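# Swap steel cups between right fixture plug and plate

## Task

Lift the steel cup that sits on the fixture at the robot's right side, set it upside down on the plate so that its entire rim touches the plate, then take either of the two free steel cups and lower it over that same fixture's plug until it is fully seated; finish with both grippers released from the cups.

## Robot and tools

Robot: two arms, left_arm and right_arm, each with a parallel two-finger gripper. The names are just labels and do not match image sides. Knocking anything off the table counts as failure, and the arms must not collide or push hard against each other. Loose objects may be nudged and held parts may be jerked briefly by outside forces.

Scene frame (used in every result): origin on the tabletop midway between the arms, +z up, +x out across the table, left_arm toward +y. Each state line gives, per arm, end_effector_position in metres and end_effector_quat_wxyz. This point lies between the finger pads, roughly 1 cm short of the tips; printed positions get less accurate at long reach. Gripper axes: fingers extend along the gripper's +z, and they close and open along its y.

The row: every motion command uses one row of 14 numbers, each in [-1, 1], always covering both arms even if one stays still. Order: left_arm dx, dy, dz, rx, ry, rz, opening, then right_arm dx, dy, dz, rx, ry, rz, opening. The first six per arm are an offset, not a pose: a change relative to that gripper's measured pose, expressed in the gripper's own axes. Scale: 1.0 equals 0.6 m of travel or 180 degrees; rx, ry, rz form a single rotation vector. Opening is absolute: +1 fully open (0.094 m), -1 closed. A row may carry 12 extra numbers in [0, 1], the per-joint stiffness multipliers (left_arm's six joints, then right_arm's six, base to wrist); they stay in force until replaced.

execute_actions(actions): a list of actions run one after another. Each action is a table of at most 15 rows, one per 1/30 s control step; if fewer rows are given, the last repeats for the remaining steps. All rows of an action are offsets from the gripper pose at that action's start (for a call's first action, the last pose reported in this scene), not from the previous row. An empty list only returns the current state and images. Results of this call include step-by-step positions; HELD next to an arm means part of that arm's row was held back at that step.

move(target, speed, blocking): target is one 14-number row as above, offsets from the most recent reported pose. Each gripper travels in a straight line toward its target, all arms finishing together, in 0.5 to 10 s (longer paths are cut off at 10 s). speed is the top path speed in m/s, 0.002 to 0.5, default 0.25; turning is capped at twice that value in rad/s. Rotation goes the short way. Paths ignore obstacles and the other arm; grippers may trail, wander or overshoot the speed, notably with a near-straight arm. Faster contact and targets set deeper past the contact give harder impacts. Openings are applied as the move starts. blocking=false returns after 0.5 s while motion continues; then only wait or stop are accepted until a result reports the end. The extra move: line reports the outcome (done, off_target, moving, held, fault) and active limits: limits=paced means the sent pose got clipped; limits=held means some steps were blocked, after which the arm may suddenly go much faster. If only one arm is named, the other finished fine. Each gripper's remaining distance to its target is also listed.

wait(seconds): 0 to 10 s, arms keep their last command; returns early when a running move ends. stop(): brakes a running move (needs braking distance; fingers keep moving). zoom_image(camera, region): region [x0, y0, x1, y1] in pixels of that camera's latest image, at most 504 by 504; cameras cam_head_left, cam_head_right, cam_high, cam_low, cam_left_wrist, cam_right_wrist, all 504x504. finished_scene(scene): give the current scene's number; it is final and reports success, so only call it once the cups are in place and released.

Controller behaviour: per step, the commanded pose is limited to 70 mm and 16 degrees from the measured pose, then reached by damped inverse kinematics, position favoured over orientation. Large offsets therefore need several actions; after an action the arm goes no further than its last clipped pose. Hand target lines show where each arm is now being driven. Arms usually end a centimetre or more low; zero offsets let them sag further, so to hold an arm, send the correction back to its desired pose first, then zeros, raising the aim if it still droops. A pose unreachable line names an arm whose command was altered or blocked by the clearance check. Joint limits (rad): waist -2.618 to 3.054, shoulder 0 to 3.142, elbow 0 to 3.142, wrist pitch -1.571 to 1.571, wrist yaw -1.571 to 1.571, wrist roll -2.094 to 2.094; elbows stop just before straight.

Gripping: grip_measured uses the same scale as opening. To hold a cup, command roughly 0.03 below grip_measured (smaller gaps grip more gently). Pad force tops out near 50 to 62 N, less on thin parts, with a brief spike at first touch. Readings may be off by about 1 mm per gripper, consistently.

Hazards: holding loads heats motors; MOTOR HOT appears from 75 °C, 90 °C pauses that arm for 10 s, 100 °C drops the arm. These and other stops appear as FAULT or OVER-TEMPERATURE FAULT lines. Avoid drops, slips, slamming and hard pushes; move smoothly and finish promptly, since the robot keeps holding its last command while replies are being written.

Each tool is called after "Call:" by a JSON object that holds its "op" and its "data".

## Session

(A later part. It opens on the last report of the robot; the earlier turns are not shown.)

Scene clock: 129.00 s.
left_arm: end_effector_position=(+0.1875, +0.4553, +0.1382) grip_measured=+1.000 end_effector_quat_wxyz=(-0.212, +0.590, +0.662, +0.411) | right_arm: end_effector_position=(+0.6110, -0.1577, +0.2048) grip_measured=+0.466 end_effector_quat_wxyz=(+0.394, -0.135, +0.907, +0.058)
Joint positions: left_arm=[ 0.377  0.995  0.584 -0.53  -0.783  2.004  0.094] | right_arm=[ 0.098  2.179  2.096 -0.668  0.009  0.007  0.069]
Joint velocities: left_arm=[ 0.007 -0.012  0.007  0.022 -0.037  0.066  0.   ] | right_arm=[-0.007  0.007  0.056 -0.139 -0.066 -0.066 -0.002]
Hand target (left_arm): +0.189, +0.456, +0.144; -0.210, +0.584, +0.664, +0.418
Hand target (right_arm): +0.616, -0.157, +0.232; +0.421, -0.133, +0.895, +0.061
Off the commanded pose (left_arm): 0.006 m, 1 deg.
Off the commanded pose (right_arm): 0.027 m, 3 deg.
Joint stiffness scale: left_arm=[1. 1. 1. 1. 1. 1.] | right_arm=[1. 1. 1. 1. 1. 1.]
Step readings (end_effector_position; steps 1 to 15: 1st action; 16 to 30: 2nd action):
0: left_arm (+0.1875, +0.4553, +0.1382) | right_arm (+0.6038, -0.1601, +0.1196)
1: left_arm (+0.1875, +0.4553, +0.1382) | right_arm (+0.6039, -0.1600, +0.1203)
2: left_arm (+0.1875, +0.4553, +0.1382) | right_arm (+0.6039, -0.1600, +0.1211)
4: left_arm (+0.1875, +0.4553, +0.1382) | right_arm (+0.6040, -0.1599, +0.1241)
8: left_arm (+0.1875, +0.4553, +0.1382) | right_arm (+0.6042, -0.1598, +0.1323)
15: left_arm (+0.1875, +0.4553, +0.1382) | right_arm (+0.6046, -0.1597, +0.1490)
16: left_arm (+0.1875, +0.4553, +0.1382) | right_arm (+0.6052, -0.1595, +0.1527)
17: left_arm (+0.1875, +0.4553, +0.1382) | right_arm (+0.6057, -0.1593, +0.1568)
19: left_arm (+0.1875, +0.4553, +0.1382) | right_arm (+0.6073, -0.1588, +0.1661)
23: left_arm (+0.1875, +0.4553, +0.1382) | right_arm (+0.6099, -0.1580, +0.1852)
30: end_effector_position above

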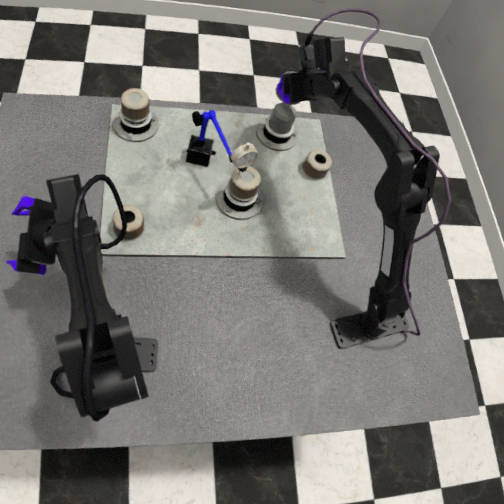

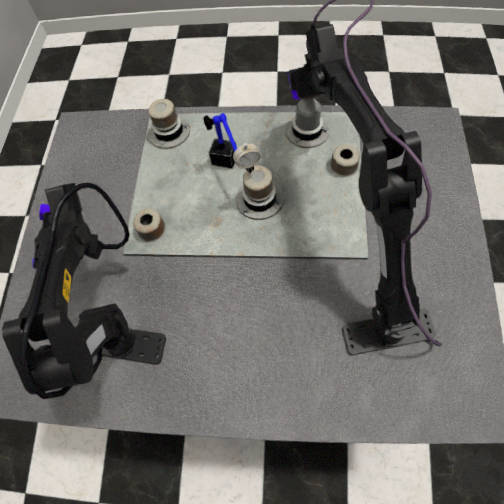

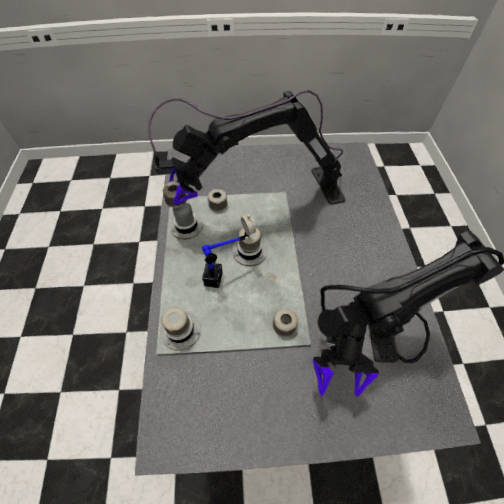

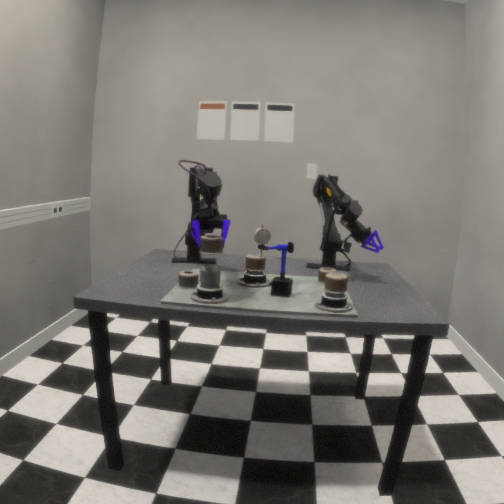

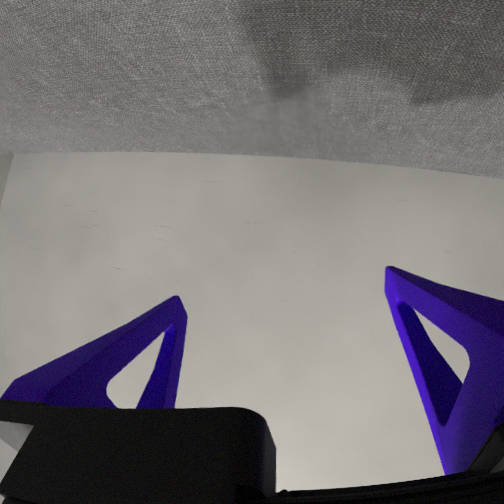

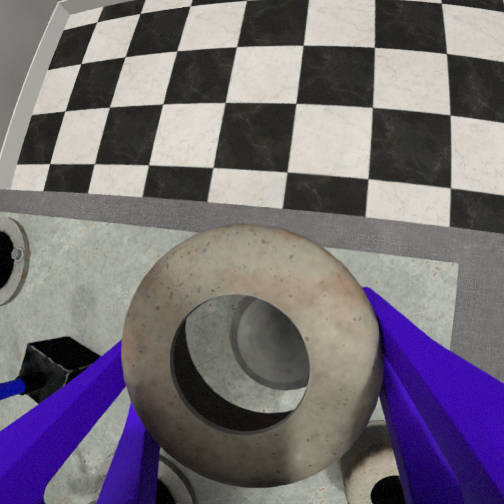

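Call:
{"op": "execute_actions", "data": {"actions": [[[0.0075,0.0054,-0.0041,-0.0026,0.0032,-0.0044,1,-0.0382,0.0005,-0.0243,-0.0001,-0.0188,-0.0001,0.42],[0.0075,0.0054,-0.0041,-0.0026,0.0032,-0.0044,1,-0.0347,0.0014,-0.0267,-0.0003,-0.0185,-0.0003,0.42],[0.0075,0.0054,-0.0041,-0.0026,0.0032,-0.0044,1,-0.0295,0.0028,-0.0303,-0.0007,-0.0181,-0.0006,0.42],[0.0075,0.0054,-0.0041,-0.0026,0.0032,-0.0044,1,-0.0225,0.0047,-0.0352,-0.0011,-0.0176,-0.001,0.42],[0.0075,0.0054,-0.0041,-0.0026,0.0032,-0.0044,1,-0.0139,0.0071,-0.0412,-0.0017,-0.017,-0.0015,0.42],[0.0075,0.0054,-0.0041,-0.0026,0.0032,-0.0044,1,-0.0034,0.0099,-0.0484,-0.0023,-0.0162,-0.0021,0.42],[0.0075,0.0054,-0.0041,-0.0026,0.0032,-0.0044,1,0.0087,0.0132,-0.0569,-0.0031,-0.0153,-0.0029,0.42],[0.0075,0.0054,-0.0041,-0.0026,0.0032,-0.0044,1,0.0226,0.0169,-0.0666,-0.004,-0.0143,-0.0037,0.42],[0.0075,0.0054,-0.0041,-0.0026,0.0032,-0.0044,1,0.0382,0.0212,-0.0774,-0.005,-0.0131,-0.0046,0.42],[0.0075,0.0054,-0.0041,-0.0026,0.0032,-0.0044,1,0.0538,0.0254,-0.0883,-0.0059,-0.0119,-0.0055,0.42],[0.0075,0.0054,-0.0041,-0.0026,0.0032,-0.0044,1,0.0695,0.0296,-0.0991,-0.0069,-0.0108,-0.0064,0.42],[0.0075,0.0054,-0.0041,-0.0026,0.0032,-0.0044,1,0.0851,0.0338,-0.11,-0.0079,-0.0096,-0.0073,0.42],[0.0075,0.0054,-0.0041,-0.0026,0.0032,-0.0044,1,0.1007,0.0381,-0.1209,-0.0089,-0.0085,-0.0083,0.42],[0.0075,0.0054,-0.0041,-0.0026,0.0032,-0.0044,1,0.1172,0.0425,-0.1323,-0.01,-0.0072,-0.0092,0.42],[0.0075,0.0054,-0.0041,-0.0026,0.0032,-0.0044,1,0.1337,0.047,-0.1438,-0.011,-0.006,-0.0102,0.42]],[[0.0075,0.0054,-0.0041,-0.0026,0.0032,-0.0044,1,0.0334,0.0223,-0.0805,-0.004,-0.012,-0.004,0.42],[0.0075,0.0054,-0.0041,-0.0026,0.0032,-0.0044,1,0.0537,0.0262,-0.0796,-0.0057,-0.012,-0.0057,0.42],[0.0075,0.0054,-0.0041,-0.0026,0.0032,-0.0044,1,0.074,0.0301,-0.0787,-0.0073,-0.012,-0.0073,0.42],[0.0075,0.0054,-0.0041,-0.0026,0.0032,-0.0044,1,0.0943,0.034,-0.0778,-0.009,-0.012,-0.009,0.42],[0.0075,0.0054,-0.0041,-0.0026,0.0032,-0.0044,1,0.1146,0.0379,-0.0769,-0.0107,-0.012,-0.0107,0.42],[0.0075,0.0054,-0.0041,-0.0026,0.0032,-0.0044,1,0.1349,0.0418,-0.076,-0.0123,-0.012,-0.0123,0.42],[0.0075,0.0054,-0.0041,-0.0026,0.0032,-0.0044,1,0.1552,0.0457,-0.075,-0.014,-0.012,-0.014,0.42],[0.0075,0.0054,-0.0041,-0.0026,0.0032,-0.0044,1,0.1755,0.0496,-0.0741,-0.0157,-0.012,-0.0157,0.42],[0.0075,0.0054,-0.0041,-0.0026,0.0032,-0.0044,1,0.1947,0.0533,-0.0733,-0.0172,-0.012,-0.0172,0.42],[0.0075,0.0054,-0.0041,-0.0026,0.0032,-0.0044,1,0.2116,0.0566,-0.0725,-0.0186,-0.012,-0.0186,0.42],[0.0075,0.0054,-0.0041,-0.0026,0.0032,-0.0044,1,0.2274,0.0596,-0.0718,-0.0199,-0.012,-0.0199,0.42],[0.0075,0.0054,-0.0041,-0.0026,0.0032,-0.0044,1,0.2398,0.062,-0.0713,-0.0209,-0.012,-0.0209,0.42],[0.0075,0.0054,-0.0041,-0.0026,0.0032,-0.0044,1,0.25,0.064,-0.0708,-0.0218,-0.012,-0.0218,0.42],[0.0075,0.0054,-0.0041,-0.0026,0.0032,-0.0044,1,0.2556,0.065,-0.0706,-0.0222,-0.012,-0.0222,0.42],[0.0075,0.0054,-0.0041,-0.0026,0.0032,-0.0044,1,0.259,0.0657,-0.0704,-0.0225,-0.012,-0.0225,0.42]]]}}

Call:
{"op": "wait", "data": {"seconds": 0.6}}

Scene clock: 194.73 s.
left_arm: end_effector_position=(+0.1875, +0.4553, +0.1382) grip_measured=+1.000 end_effector_quat_wxyz=(-0.212, +0.590, +0.662, +0.411) | right_arm: end_effector_position=(+0.3257, -0.1992, +0.0726) grip_measured=+0.466 end_effector_quat_wxyz=(+0.253, -0.203, +0.944, +0.057)
Joint positions: left_arm=[ 0.377  0.995  0.584 -0.53  -0.783  2.004  0.094] | right_arm=[ 0.243  1.339  0.743 -0.449  0.009  0.026  0.069]
Joint velocities: left_arm=[-0.007 -0.002 -0.002 -0.066  0.066 -0.007  0.   ] | right_arm=[ 0.12  -0.379 -0.711  0.198  0.022  0.066 -0.   ]
Hand target (left_arm): +0.189, +0.456, +0.144; -0.210, +0.584, +0.664, +0.418
Hand target (right_arm): +0.347, -0.184, +0.107; +0.336, -0.197, +0.918, +0.079
Off the commanded pose (left_arm): 0.006 m, 1 deg.
Off the commanded pose (right_arm): 0.041 m, 11 deg.
Joint stiffness scale: left_arm=[1. 1. 1. 1. 1. 1.] | right_arm=[1. 1. 1. 1. 1. 1.]
Step readings (end_effector_position; steps 1 to 15: 1st action; 16 to 30: 2nd action):
0: left_arm (+0.1875, +0.4553, +0.1382) | right_arm (+0.6070, -0.1589, +0.1935)
1: left_arm (+0.1875, +0.4553, +0.1382) | right_arm (+0.6070, -0.1589, +0.1935)
2: left_arm (+0.1875, +0.4553, +0.1382) | right_arm (+0.6070, -0.1589, +0.1935)
4: left_arm (+0.1875, +0.4553, +0.1382) | right_arm (+0.6058, -0.1593, +0.1923)
8: left_arm (+0.1875, +0.4553, +0.1382) | right_arm (+0.5846, -0.1657, +0.1824)
15: left_arm (+0.1875, +0.4553, +0.1382) | right_arm (+0.5023, -0.1746, +0.1663)
16: left_arm (+0.1875, +0.4553, +0.1382) | right_arm (+0.4882, -0.1753, +0.1655)
17: left_arm (+0.1875, +0.4553, +0.1382) | right_arm (+0.4732, -0.1764, +0.1639)
19: left_arm (+0.1875, +0.4553, +0.1382) | right_arm (+0.4446, -0.1799, +0.1588)
23: left_arm (+0.1875, +0.4553, +0.1382) | right_arm (+0.3957, -0.1881, +0.1325)
30: end_effector_position above

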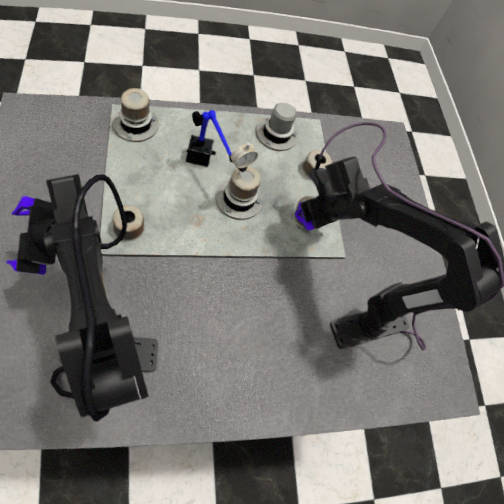

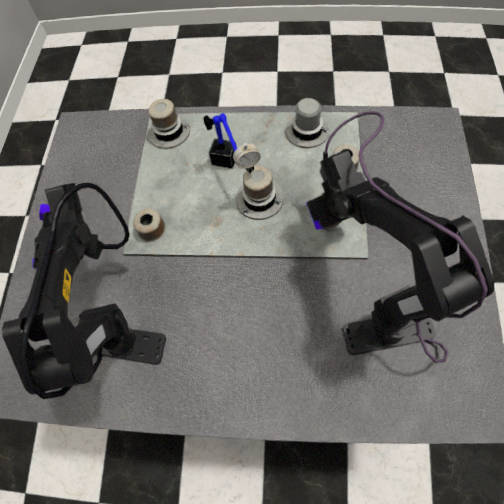

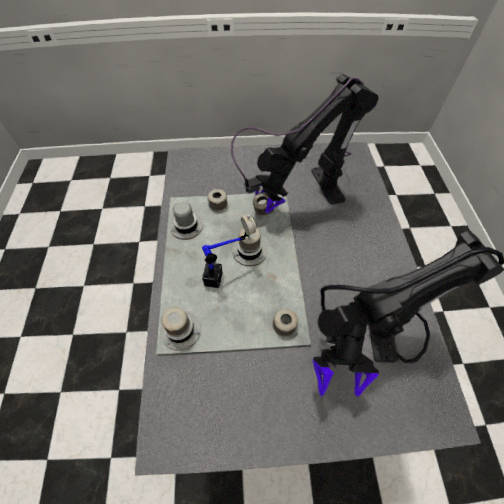

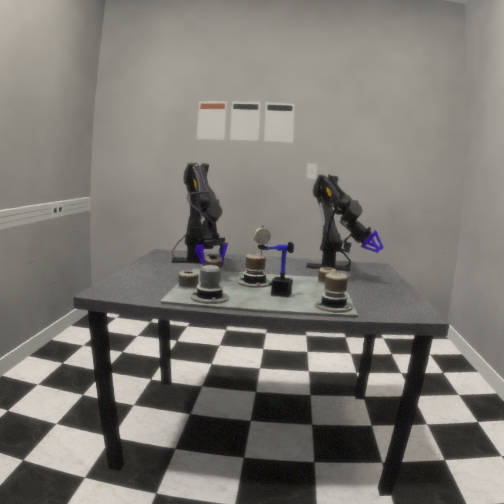

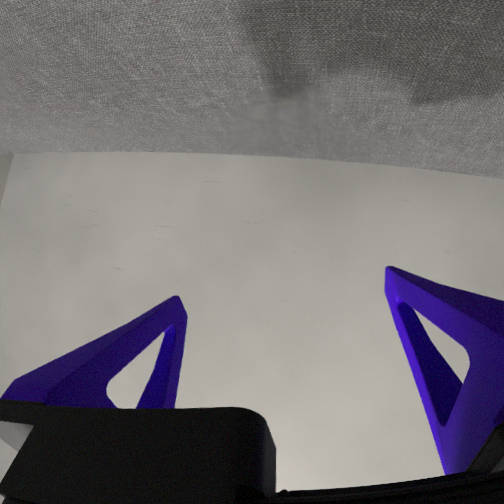

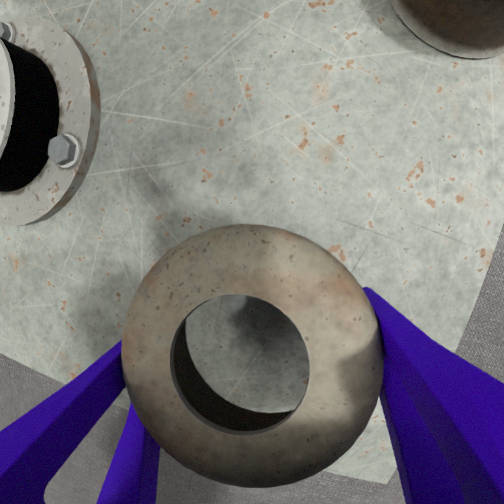

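Scene clock: 195.33 s.
left_arm: end_effector_position=(+0.1875, +0.4553, +0.1382) grip_measured=+1.000 end_effector_quat_wxyz=(-0.212, +0.590, +0.662, +0.411) | right_arm: end_effector_position=(+0.3377, -0.1916, +0.0839) grip_measured=+0.466 end_effector_quat_wxyz=(+0.300, -0.198, +0.930, +0.070)
Joint positions: left_arm=[ 0.377  0.995  0.584 -0.53  -0.783  2.004  0.094] | right_arm=[ 0.248  1.313  0.713 -0.344  0.009  0.033  0.069]
Joint velocities: left_arm=[-0.007 -0.032  0.012  0.037 -0.037 -0.037  0.   ] | right_arm=[ 0.012 -0.017 -0.017 -0.037 -0.022  0.037 -0.001]
Hand target (left_arm): +0.189, +0.456, +0.144; -0.210, +0.584, +0.664, +0.418
Hand target (right_arm): +0.347, -0.185, +0.107; +0.336, -0.196, +0.918, +0.079
Off the commanded pose (left_arm): 0.006 m, 1 deg.
Off the commanded pose (right_arm): 0.023 m, 5 deg.
Joint stiffness scale: left_arm=[1. 1. 1. 1. 1. 1.] | right_arm=[1. 1. 1. 1. 1. 1.]
wait: 0.60 s; no rest

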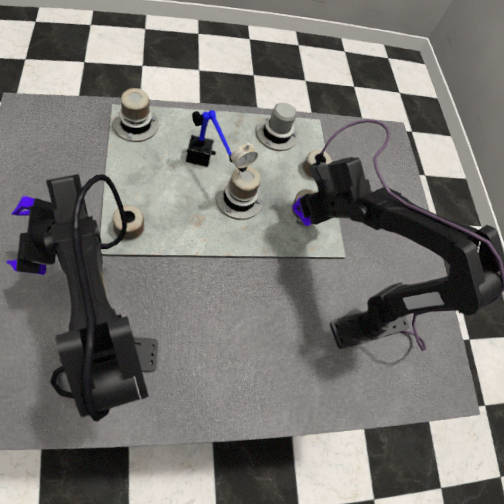

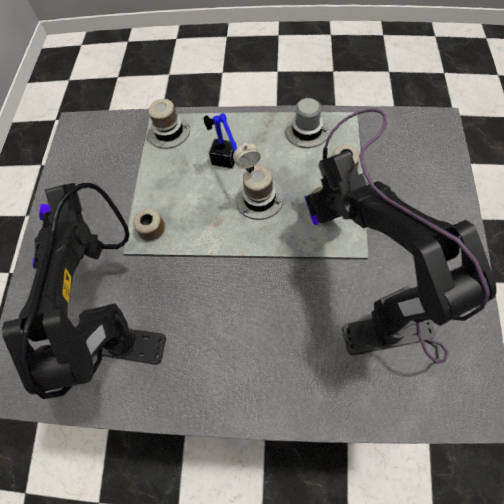

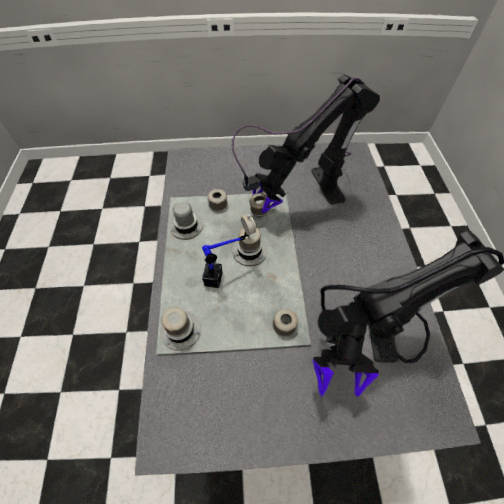

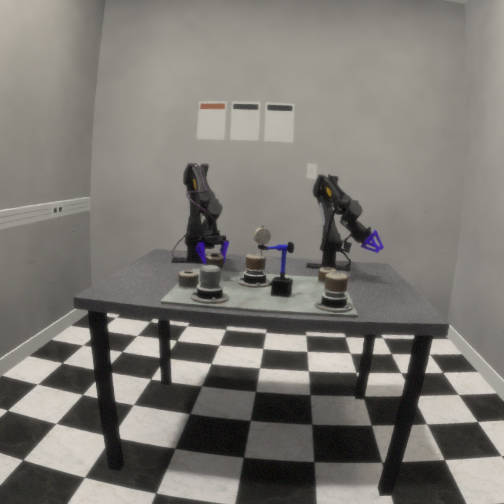

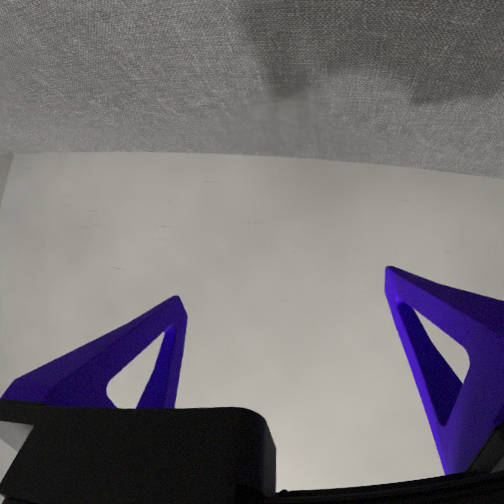

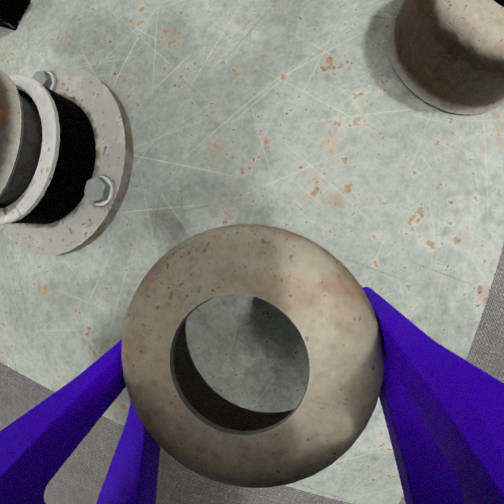

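Call:
{"op": "move", "data": {"target": [0.0075,0.0054,-0.0041,-0.0026,0.0032,-0.0044,1,-0.0598,-0.0023,0.041,0.0013,-0.0645,-0.0041,0.42], "speed": 0.13}}

Scene clock: 219.83 s.
left_arm: end_effector_position=(+0.1875, +0.4553, +0.1382) grip_measured=+1.000 end_effector_quat_wxyz=(-0.212, +0.590, +0.662, +0.411) | right_arm: end_effector_position=(+0.3658, -0.1779, +0.0722) grip_measured=+0.466 end_effector_quat_wxyz=(+0.364, -0.198, +0.906, +0.084)
Joint positions: left_arm=[ 0.377  0.995  0.584 -0.53  -0.783  2.004  0.094] | right_arm=[ 0.248  1.403  0.633 -0.036  0.01   0.022  0.069]
Joint velocities: left_arm=[-0.002  0.007 -0.007  0.007 -0.037 -0.022  0.   ] | right_arm=[-0.022 -0.012 -0.007  0.037  0.051 -0.022  0.   ]
Hand target (left_arm): +0.189, +0.456, +0.144; -0.210, +0.584, +0.664, +0.418
Hand target (right_arm): +0.377, -0.175, +0.085; +0.394, -0.195, +0.894, +0.086
Off the commanded pose (left_arm): 0.006 m, 1 deg.
Off the commanded pose (right_arm): 0.018 m, 4 deg.
Joint stiffness scale: left_arm=[1. 1. 1. 1. 1. 1.] | right_arm=[1. 1. 1. 1. 1. 1.]
move: off_target (right_arm)

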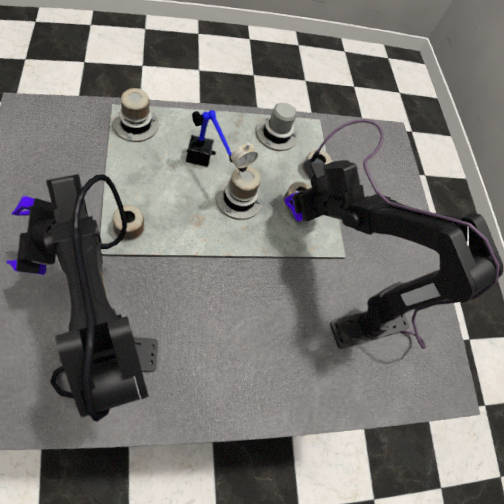

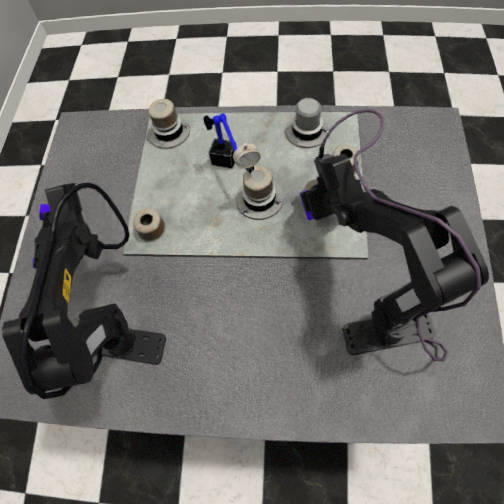

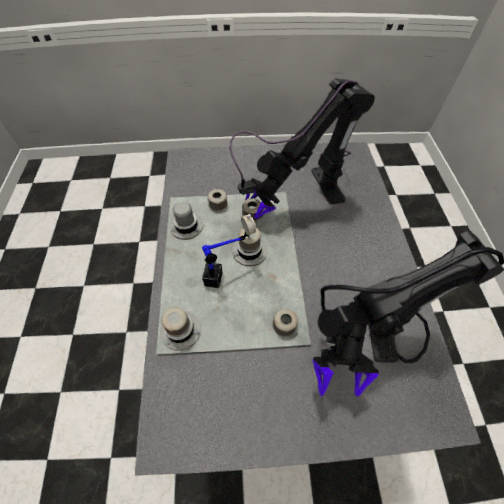

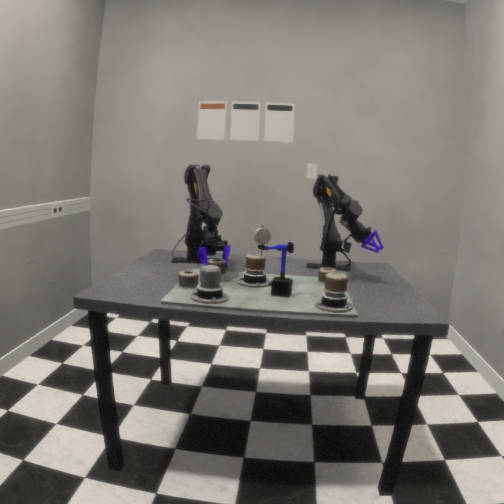

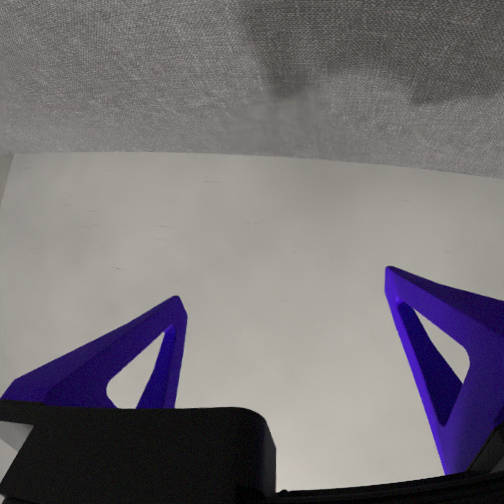

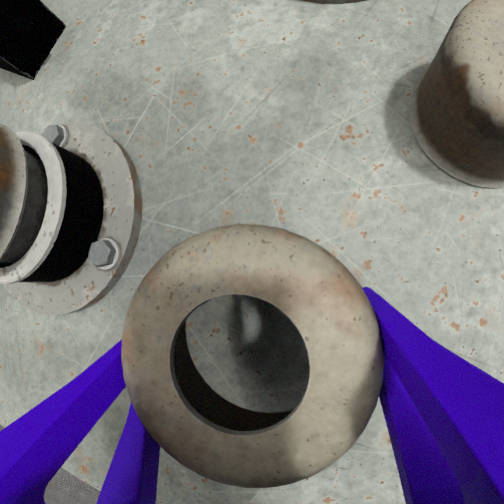

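Call:
{"op": "execute_actions", "data": {"actions": [[[0.0075,0.0054,-0.0041,-0.0026,0.0032,-0.0044,1,-0.0314,-0.003,-0.0002,0,-0.023,0,0.42],[0.0075,0.0054,-0.0041,-0.0026,0.0032,-0.0044,1,-0.0335,-0.003,0.0009,0,-0.0255,0,0.42],[0.0075,0.0054,-0.0041,-0.0026,0.0032,-0.0044,1,-0.0355,-0.003,0.0019,0,-0.028,0,0.42],[0.0075,0.0054,-0.0041,-0.0026,0.0032,-0.0044,1,-0.0344,-0.003,0.003,0,-0.028,0,0.42],[0.0075,0.0054,-0.0041,-0.0026,0.0032,-0.0044,1,-0.0334,-0.003,0.0041,0,-0.028,0,0.42],[0.0075,0.0054,-0.0041,-0.0026,0.0032,-0.0044,1,-0.0324,-0.003,0.0052,0,-0.028,0,0.42],[0.0075,0.0054,-0.0041,-0.0026,0.0032,-0.0044,1,-0.0313,-0.003,0.0063,0,-0.028,0,0.42],[0.0075,0.0054,-0.0041,-0.0026,0.0032,-0.0044,1,-0.0303,-0.003,0.0073,0,-0.028,0,0.42],[0.0075,0.0054,-0.0041,-0.0026,0.0032,-0.0044,1,-0.0292,-0.003,0.0084,0,-0.028,0,0.42],[0.0075,0.0054,-0.0041,-0.0026,0.0032,-0.0044,1,-0.0282,-0.003,0.0095,0,-0.028,0,0.42],[0.0075,0.0054,-0.0041,-0.0026,0.0032,-0.0044,1,-0.0272,-0.003,0.0106,0,-0.028,0,0.42],[0.0075,0.0054,-0.0041,-0.0026,0.0032,-0.0044,1,-0.0261,-0.003,0.0117,0,-0.028,0,0.42],[0.0075,0.0054,-0.0041,-0.0026,0.0032,-0.0044,1,-0.0251,-0.003,0.0127,0,-0.028,0,0.42],[0.0075,0.0054,-0.0041,-0.0026,0.0032,-0.0044,1,-0.024,-0.003,0.0138,0,-0.028,0,0.42],[0.0075,0.0054,-0.0041,-0.0026,0.0032,-0.0044,1,-0.023,-0.003,0.0149,0,-0.028,0,0.42]],[[0.0075,0.0054,-0.0041,-0.0026,0.0032,-0.0044,1,-0.033,-0.003,0.003,0,-0.025,0,0.42],[0.0075,0.0054,-0.0041,-0.0026,0.0032,-0.0044,1,-0.0321,-0.003,0.004,0,-0.025,0,0.42],[0.0075,0.0054,-0.0041,-0.0026,0.0032,-0.0044,1,-0.0312,-0.003,0.0049,0,-0.025,0,0.42],[0.0075,0.0054,-0.0041,-0.0026,0.0032,-0.0044,1,-0.0302,-0.003,0.0059,0,-0.025,0,0.42],[0.0075,0.0054,-0.0041,-0.0026,0.0032,-0.0044,1,-0.0293,-0.003,0.0068,0,-0.025,0,0.42],[0.0075,0.0054,-0.0041,-0.0026,0.0032,-0.0044,1,-0.0284,-0.003,0.0078,0,-0.025,0,0.42],[0.0075,0.0054,-0.0041,-0.0026,0.0032,-0.0044,1,-0.0275,-0.003,0.0088,0,-0.025,0,0.42],[0.0075,0.0054,-0.0041,-0.0026,0.0032,-0.0044,1,-0.0266,-0.003,0.0097,0,-0.025,0,0.42],[0.0075,0.0054,-0.0041,-0.0026,0.0032,-0.0044,1,-0.0256,-0.003,0.0107,0,-0.025,0,0.42],[0.0075,0.0054,-0.0041,-0.0026,0.0032,-0.0044,1,-0.0247,-0.003,0.0116,0,-0.025,0,0.42],[0.0075,0.0054,-0.0041,-0.0026,0.0032,-0.0044,1,-0.0238,-0.003,0.0126,0,-0.025,0,0.42],[0.0075,0.0054,-0.0041,-0.0026,0.0032,-0.0044,1,-0.0222,-0.003,0.0134,0,-0.024,0,0.42],[0.0075,0.0054,-0.0041,-0.0026,0.0032,-0.0044,1,-0.0206,-0.003,0.0142,0,-0.023,0,0.42],[0.0075,0.0054,-0.0041,-0.0026,0.0032,-0.0044,1,-0.019,-0.003,0.015,0,-0.022,0,0.42],[0.0075,0.0054,-0.0041,-0.0026,0.0032,-0.0044,1,-0.0175,-0.003,0.0155,0,-0.021,0,0.42]]]}}

Scene clock: 238.10 s.
left_arm: end_effector_position=(+0.1875, +0.4553, +0.1382) grip_measured=+1.000 end_effector_quat_wxyz=(-0.212, +0.590, +0.662, +0.411) | right_arm: end_effector_position=(+0.3689, -0.1764, +0.0502) grip_measured=+0.466 end_effector_quat_wxyz=(+0.368, -0.197, +0.905, +0.085)
Joint positions: left_arm=[ 0.377  0.995  0.584 -0.53  -0.783  2.004  0.094] | right_arm=[0.248 1.477 0.583 0.098 0.01  0.022 0.069]
Joint velocities: left_arm=[-0.002  0.012 -0.007 -0.007  0.037  0.037  0.   ] | right_arm=[-0.002  0.061 -0.022 -0.022  0.007 -0.022 -0.001]
Hand target (left_arm): +0.189, +0.456, +0.144; -0.210, +0.584, +0.664, +0.418
Hand target (right_arm): +0.380, -0.173, +0.062; +0.396, -0.195, +0.893, +0.091
Off the commanded pose (left_arm): 0.006 m, 1 deg.
Off the commanded pose (right_arm): 0.017 m, 4 deg.
Joint stiffness scale: left_arm=[1. 1. 1. 1. 1. 1.] | right_arm=[1. 1. 1. 1. 1. 1.]
Step readings (end_effector_position; steps 1 to 15: 1st action; 16 to 30: 2nd action):
0: left_arm (+0.1875, +0.4553, +0.1382) | right_arm (+0.3661, -0.1777, +0.0724)
1: left_arm (+0.1875, +0.4553, +0.1382) | right_arm (+0.3663, -0.1776, +0.0726)
2: left_arm (+0.1875, +0.4553, +0.1382) | right_arm (+0.3666, -0.1775, +0.0730)
4: left_arm (+0.1875, +0.4553, +0.1382) | right_arm (+0.3681, -0.1767, +0.0742)
8: left_arm (+0.1875, +0.4553, +0.1382) | right_arm (+0.3706, -0.1755, +0.0730)
15: left_arm (+0.1875, +0.4553, +0.1382) | right_arm (+0.3671, -0.1772, +0.0612)
16: left_arm (+0.1875, +0.4553, +0.1382) | right_arm (+0.3670, -0.1773, +0.0600)
17: left_arm (+0.1875, +0.4553, +0.1382) | right_arm (+0.3671, -0.1772, +0.0592)
19: left_arm (+0.1875, +0.4553, +0.1382) | right_arm (+0.3677, -0.1769, +0.0578)
23: left_arm (+0.1875, +0.4553, +0.1382) | right_arm (+0.3688, -0.1764, +0.0557)
30: end_effector_position above

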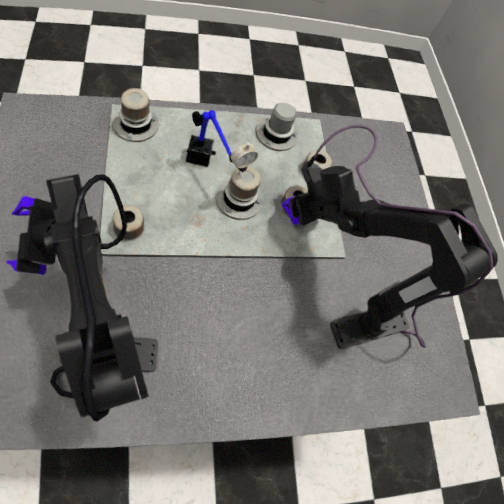

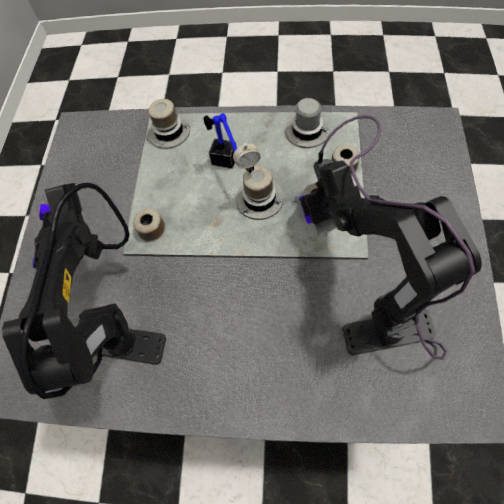

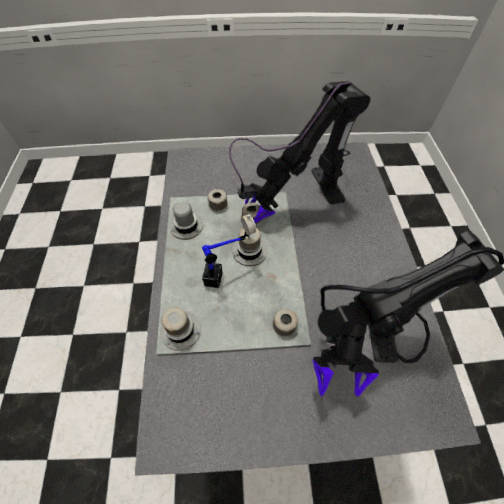

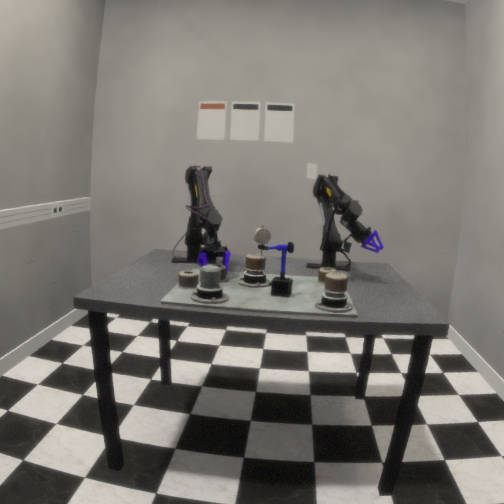

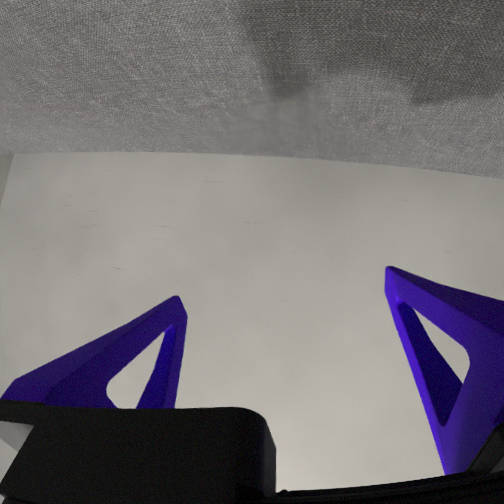

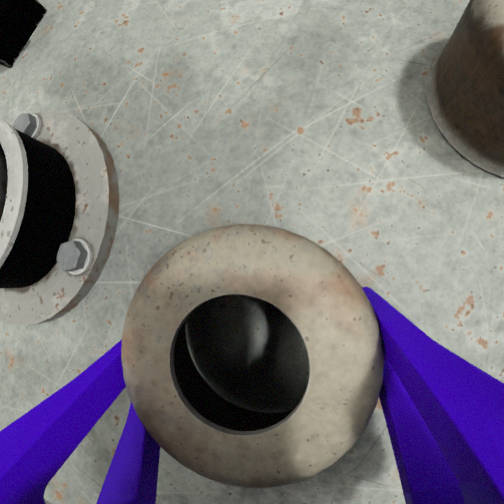

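Call:
{"op": "execute_actions", "data": {"actions": [[[0.0075,0.0054,-0.0041,-0.0026,0.0032,-0.0044,1,-0.0273,-0.003,0.001,0,-0.0195,0,0.42],[0.0075,0.0054,-0.0041,-0.0026,0.0032,-0.0044,1,-0.0263,-0.003,0.0021,0,-0.0195,0,0.42],[0.0075,0.0054,-0.0041,-0.0026,0.0032,-0.0044,1,-0.0253,-0.003,0.0031,0,-0.0195,0,0.42],[0.0075,0.0054,-0.0041,-0.0026,0.0032,-0.0044,1,-0.0243,-0.003,0.0042,0,-0.0195,0,0.42],[0.0075,0.0054,-0.0041,-0.0026,0.0032,-0.0044,1,-0.0233,-0.003,0.0052,0,-0.0195,0,0.42],[0.0075,0.0054,-0.0041,-0.0026,0.0032,-0.0044,1,-0.0223,-0.003,0.0063,0,-0.0195,0,0.42],[0.0075,0.0054,-0.0041,-0.0026,0.0032,-0.0044,1,-0.0213,-0.003,0.0073,0,-0.0195,0,0.42],[0.0075,0.0054,-0.0041,-0.0026,0.0032,-0.0044,1,-0.0203,-0.003,0.0084,0,-0.0195,0,0.42],[0.0075,0.0054,-0.0041,-0.0026,0.0032,-0.0044,1,-0.018,-0.003,0.0084,0,-0.0175,0,0.42],[0.0075,0.0054,-0.0041,-0.0026,0.0032,-0.0044,1,-0.0156,-0.003,0.0084,0,-0.0155,0,0.42],[0.0075,0.0054,-0.0041,-0.0026,0.0032,-0.0044,1,-0.0132,-0.003,0.0084,0,-0.0135,0,0.42],[0.0075,0.0054,-0.0041,-0.0026,0.0032,-0.0044,1,-0.0108,-0.003,0.0084,0,-0.0115,0,0.42],[0.0075,0.0054,-0.0041,-0.0026,0.0032,-0.0044,1,-0.0084,-0.003,0.0084,0,-0.0095,0,0.42]]]}}

Scene clock: 246.53 s.
left_arm: end_effector_position=(+0.1875, +0.4553, +0.1382) grip_measured=+1.000 end_effector_quat_wxyz=(-0.212, +0.590, +0.662, +0.411) | right_arm: end_effector_position=(+0.3729, -0.1744, +0.0489) grip_measured=+0.466 end_effector_quat_wxyz=(+0.374, -0.197, +0.902, +0.086)
Joint positions: left_arm=[ 0.377  0.995  0.584 -0.53  -0.783  2.004  0.094] | right_arm=[0.248 1.498 0.582 0.134 0.01  0.021 0.069]
Joint velocities: left_arm=[ 0.012 -0.032 -0.027 -0.037 -0.066 -0.022  0.   ] | right_arm=[ 0.017  0.007 -0.012  0.007 -0.051 -0.037  0.001]
Hand target (left_arm): +0.189, +0.456, +0.144; -0.210, +0.584, +0.664, +0.418
Hand target (right_arm): +0.376, -0.175, +0.050; +0.381, -0.196, +0.899, +0.088
Off the commanded pose (left_arm): 0.006 m, 1 deg.
Off the commanded pose (right_arm): 0.003 m, 1 deg.
Joint stiffness scale: left_arm=[1. 1. 1. 1. 1. 1.] | right_arm=[1. 1. 1. 1. 1. 1.]
Step readings (end_effector_position):
0: left_arm (+0.1875, +0.4553, +0.1382) | right_arm (+0.3694, -0.1761, +0.0497)
1: left_arm (+0.1875, +0.4553, +0.1382) | right_arm (+0.3694, -0.1761, +0.0497)
2: left_arm (+0.1875, +0.4553, +0.1382) | right_arm (+0.3694, -0.1761, +0.0497)
4: left_arm (+0.1875, +0.4553, +0.1382) | right_arm (+0.3698, -0.1759, +0.0492)
8: left_arm (+0.1875, +0.4553, +0.1382) | right_arm (+0.3720, -0.1749, +0.0489)
15: end_effector_position above

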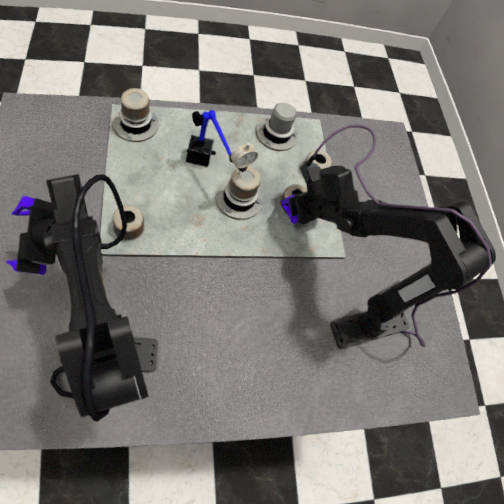

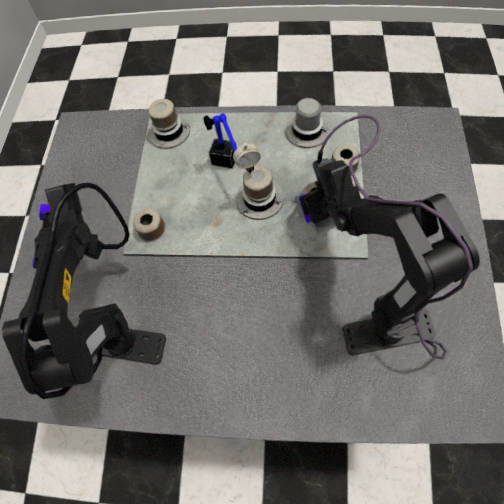

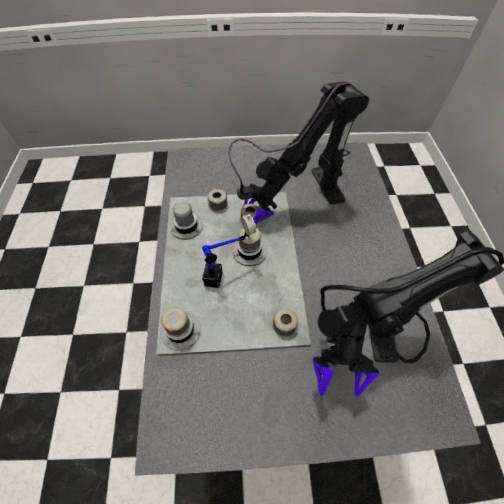

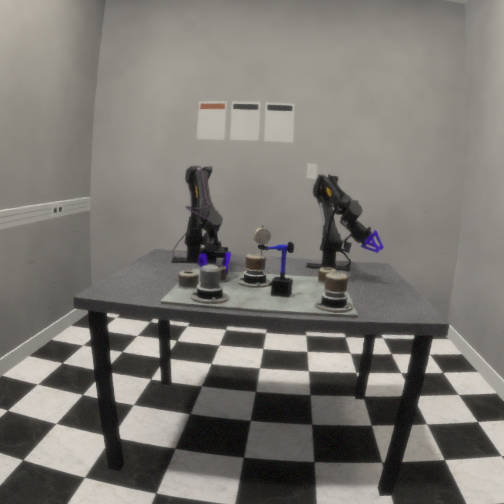

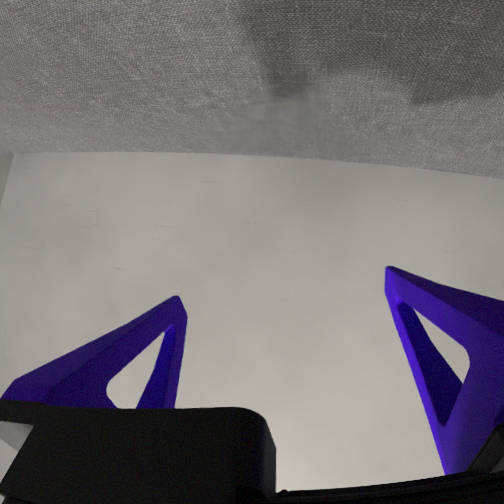

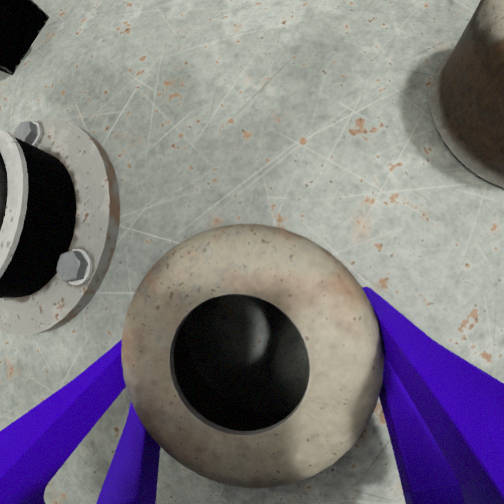

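Call:
{"op": "execute_actions", "data": {"actions": [[[0.0075,0.0054,-0.0041,-0.0026,0.0032,-0.0044,1,-0.006,0,0.001,0,-0.005,0,0.44],[0.0075,0.0054,-0.0041,-0.0026,0.0032,-0.0044,1,-0.007,0,-0.001,0,-0.005,0,0.458],[0.0075,0.0054,-0.0041,-0.0026,0.0032,-0.0044,1,-0.008,0,-0.003,0,-0.005,0,0.48],[0.0075,0.0054,-0.0041,-0.0026,0.0032,-0.0044,1,-0.008,0,-0.004,0,-0.005,0,0.54],[0.0075,0.0054,-0.0041,-0.0026,0.0032,-0.0044,1,-0.008,0,-0.005,0,-0.005,0,0.64],[0.0075,0.0054,-0.0041,-0.0026,0.0032,-0.0044,1,-0.011,0,-0.009,0,-0.004,0,0.76],[0.0075,0.0054,-0.0041,-0.0026,0.0032,-0.0044,1,-0.016,0,-0.015,0,-0.003,0,0.88],[0.0075,0.0054,-0.0041,-0.0026,0.0032,-0.0044,1,-0.023,0,-0.023,0,-0.002,0,1],[0.0075,0.0054,-0.0041,-0.0026,0.0032,-0.0044,1,-0.031,0,-0.032,0,-0.001,0,1],[0.0075,0.0054,-0.0041,-0.0026,0.0032,-0.0044,1,-0.04,0,-0.041,0,0,0,1],[0.0075,0.0054,-0.0041,-0.0026,0.0032,-0.0044,1,-0.049,0,-0.05,0,0,0,1],[0.0075,0.0054,-0.0041,-0.0026,0.0032,-0.0044,1,-0.058,0,-0.059,0,0,0,1],[0.0075,0.0054,-0.0041,-0.0026,0.0032,-0.0044,1,-0.066,0,-0.067,0,0,0,1],[0.0075,0.0054,-0.0041,-0.0026,0.0032,-0.0044,1,-0.073,0,-0.074,0,0,0,1],[0.0075,0.0054,-0.0041,-0.0026,0.0032,-0.0044,1,-0.078,0,-0.079,0,0,0,1]]]}}

Scene clock: 258.90 s.
left_arm: end_effector_position=(+0.1875, +0.4553, +0.1382) grip_measured=+1.000 end_effector_quat_wxyz=(-0.212, +0.590, +0.662, +0.411) | right_arm: end_effector_position=(+0.3710, -0.1753, +0.0894) grip_measured=+0.999 end_effector_quat_wxyz=(+0.375, -0.197, +0.902, +0.086)
Joint positions: left_arm=[ 0.377  0.995  0.584 -0.53  -0.783  2.004  0.094] | right_arm=[ 0.248  1.38   0.674 -0.076  0.01   0.021  0.094]
Joint velocities: left_arm=[ 0.007  0.012  0.002 -0.095  0.022  0.051  0.   ] | right_arm=[-0.012 -0.427  0.628 -0.696 -0.007 -0.007 -0.001]
Hand target (left_arm): +0.189, +0.456, +0.144; -0.210, +0.584, +0.664, +0.418
Hand target (right_arm): +0.373, -0.176, +0.114; +0.380, -0.197, +0.900, +0.087
Off the commanded pose (left_arm): 0.006 m, 1 deg.
Off the commanded pose (right_arm): 0.026 m, 0 deg.
Joint stiffness scale: left_arm=[1. 1. 1. 1. 1. 1.] | right_arm=[1. 1. 1. 1. 1. 1.]
Step readings (end_effector_position):
0: left_arm (+0.1875, +0.4553, +0.1382) | right_arm (+0.3729, -0.1744, +0.0489)
1: left_arm (+0.1875, +0.4553, +0.1382) | right_arm (+0.3729, -0.1744, +0.0489)
2: left_arm (+0.1875, +0.4553, +0.1382) | right_arm (+0.3729, -0.1744, +0.0489)
4: left_arm (+0.1875, +0.4553, +0.1382) | right_arm (+0.3729, -0.1744, +0.0488)
8: left_arm (+0.1875, +0.4553, +0.1382) | right_arm (+0.3699, -0.1759, +0.0478)
15: end_effector_position above

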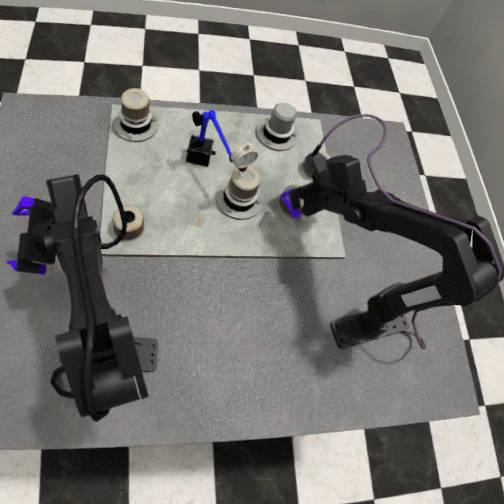

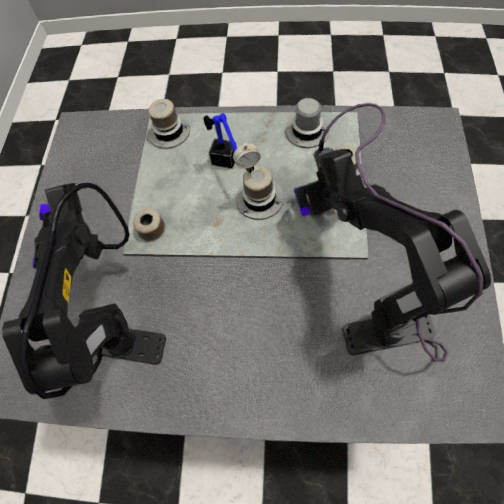

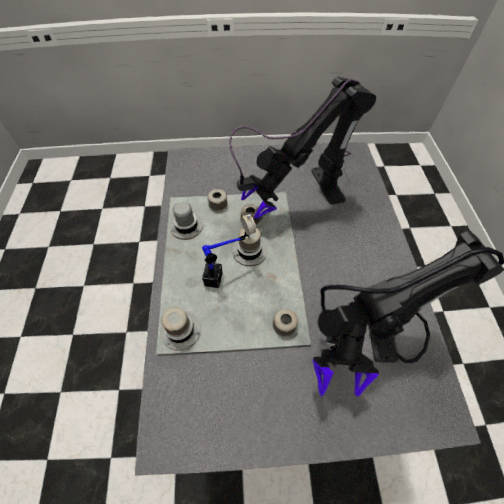

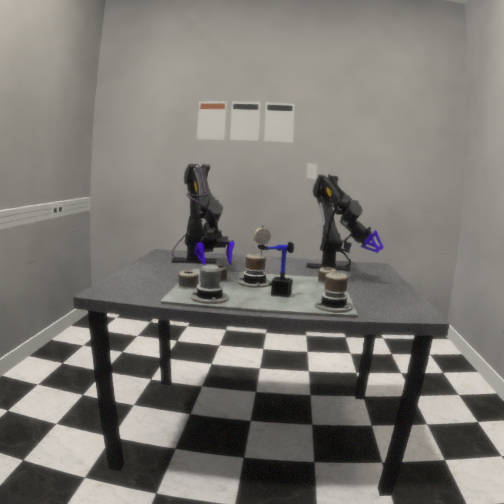

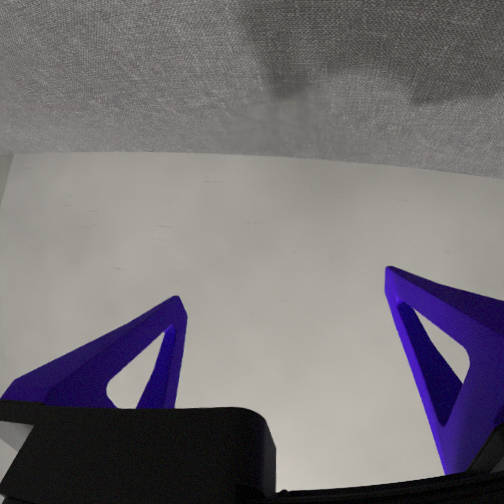

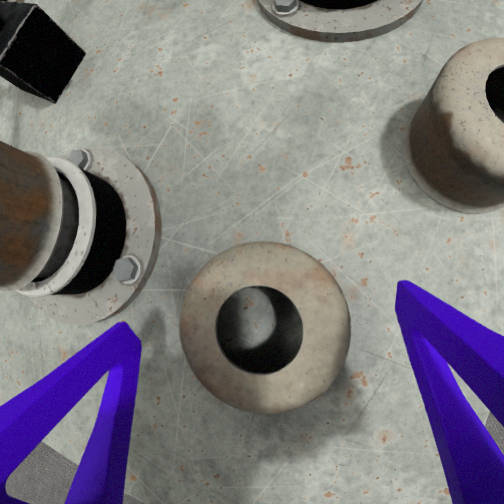

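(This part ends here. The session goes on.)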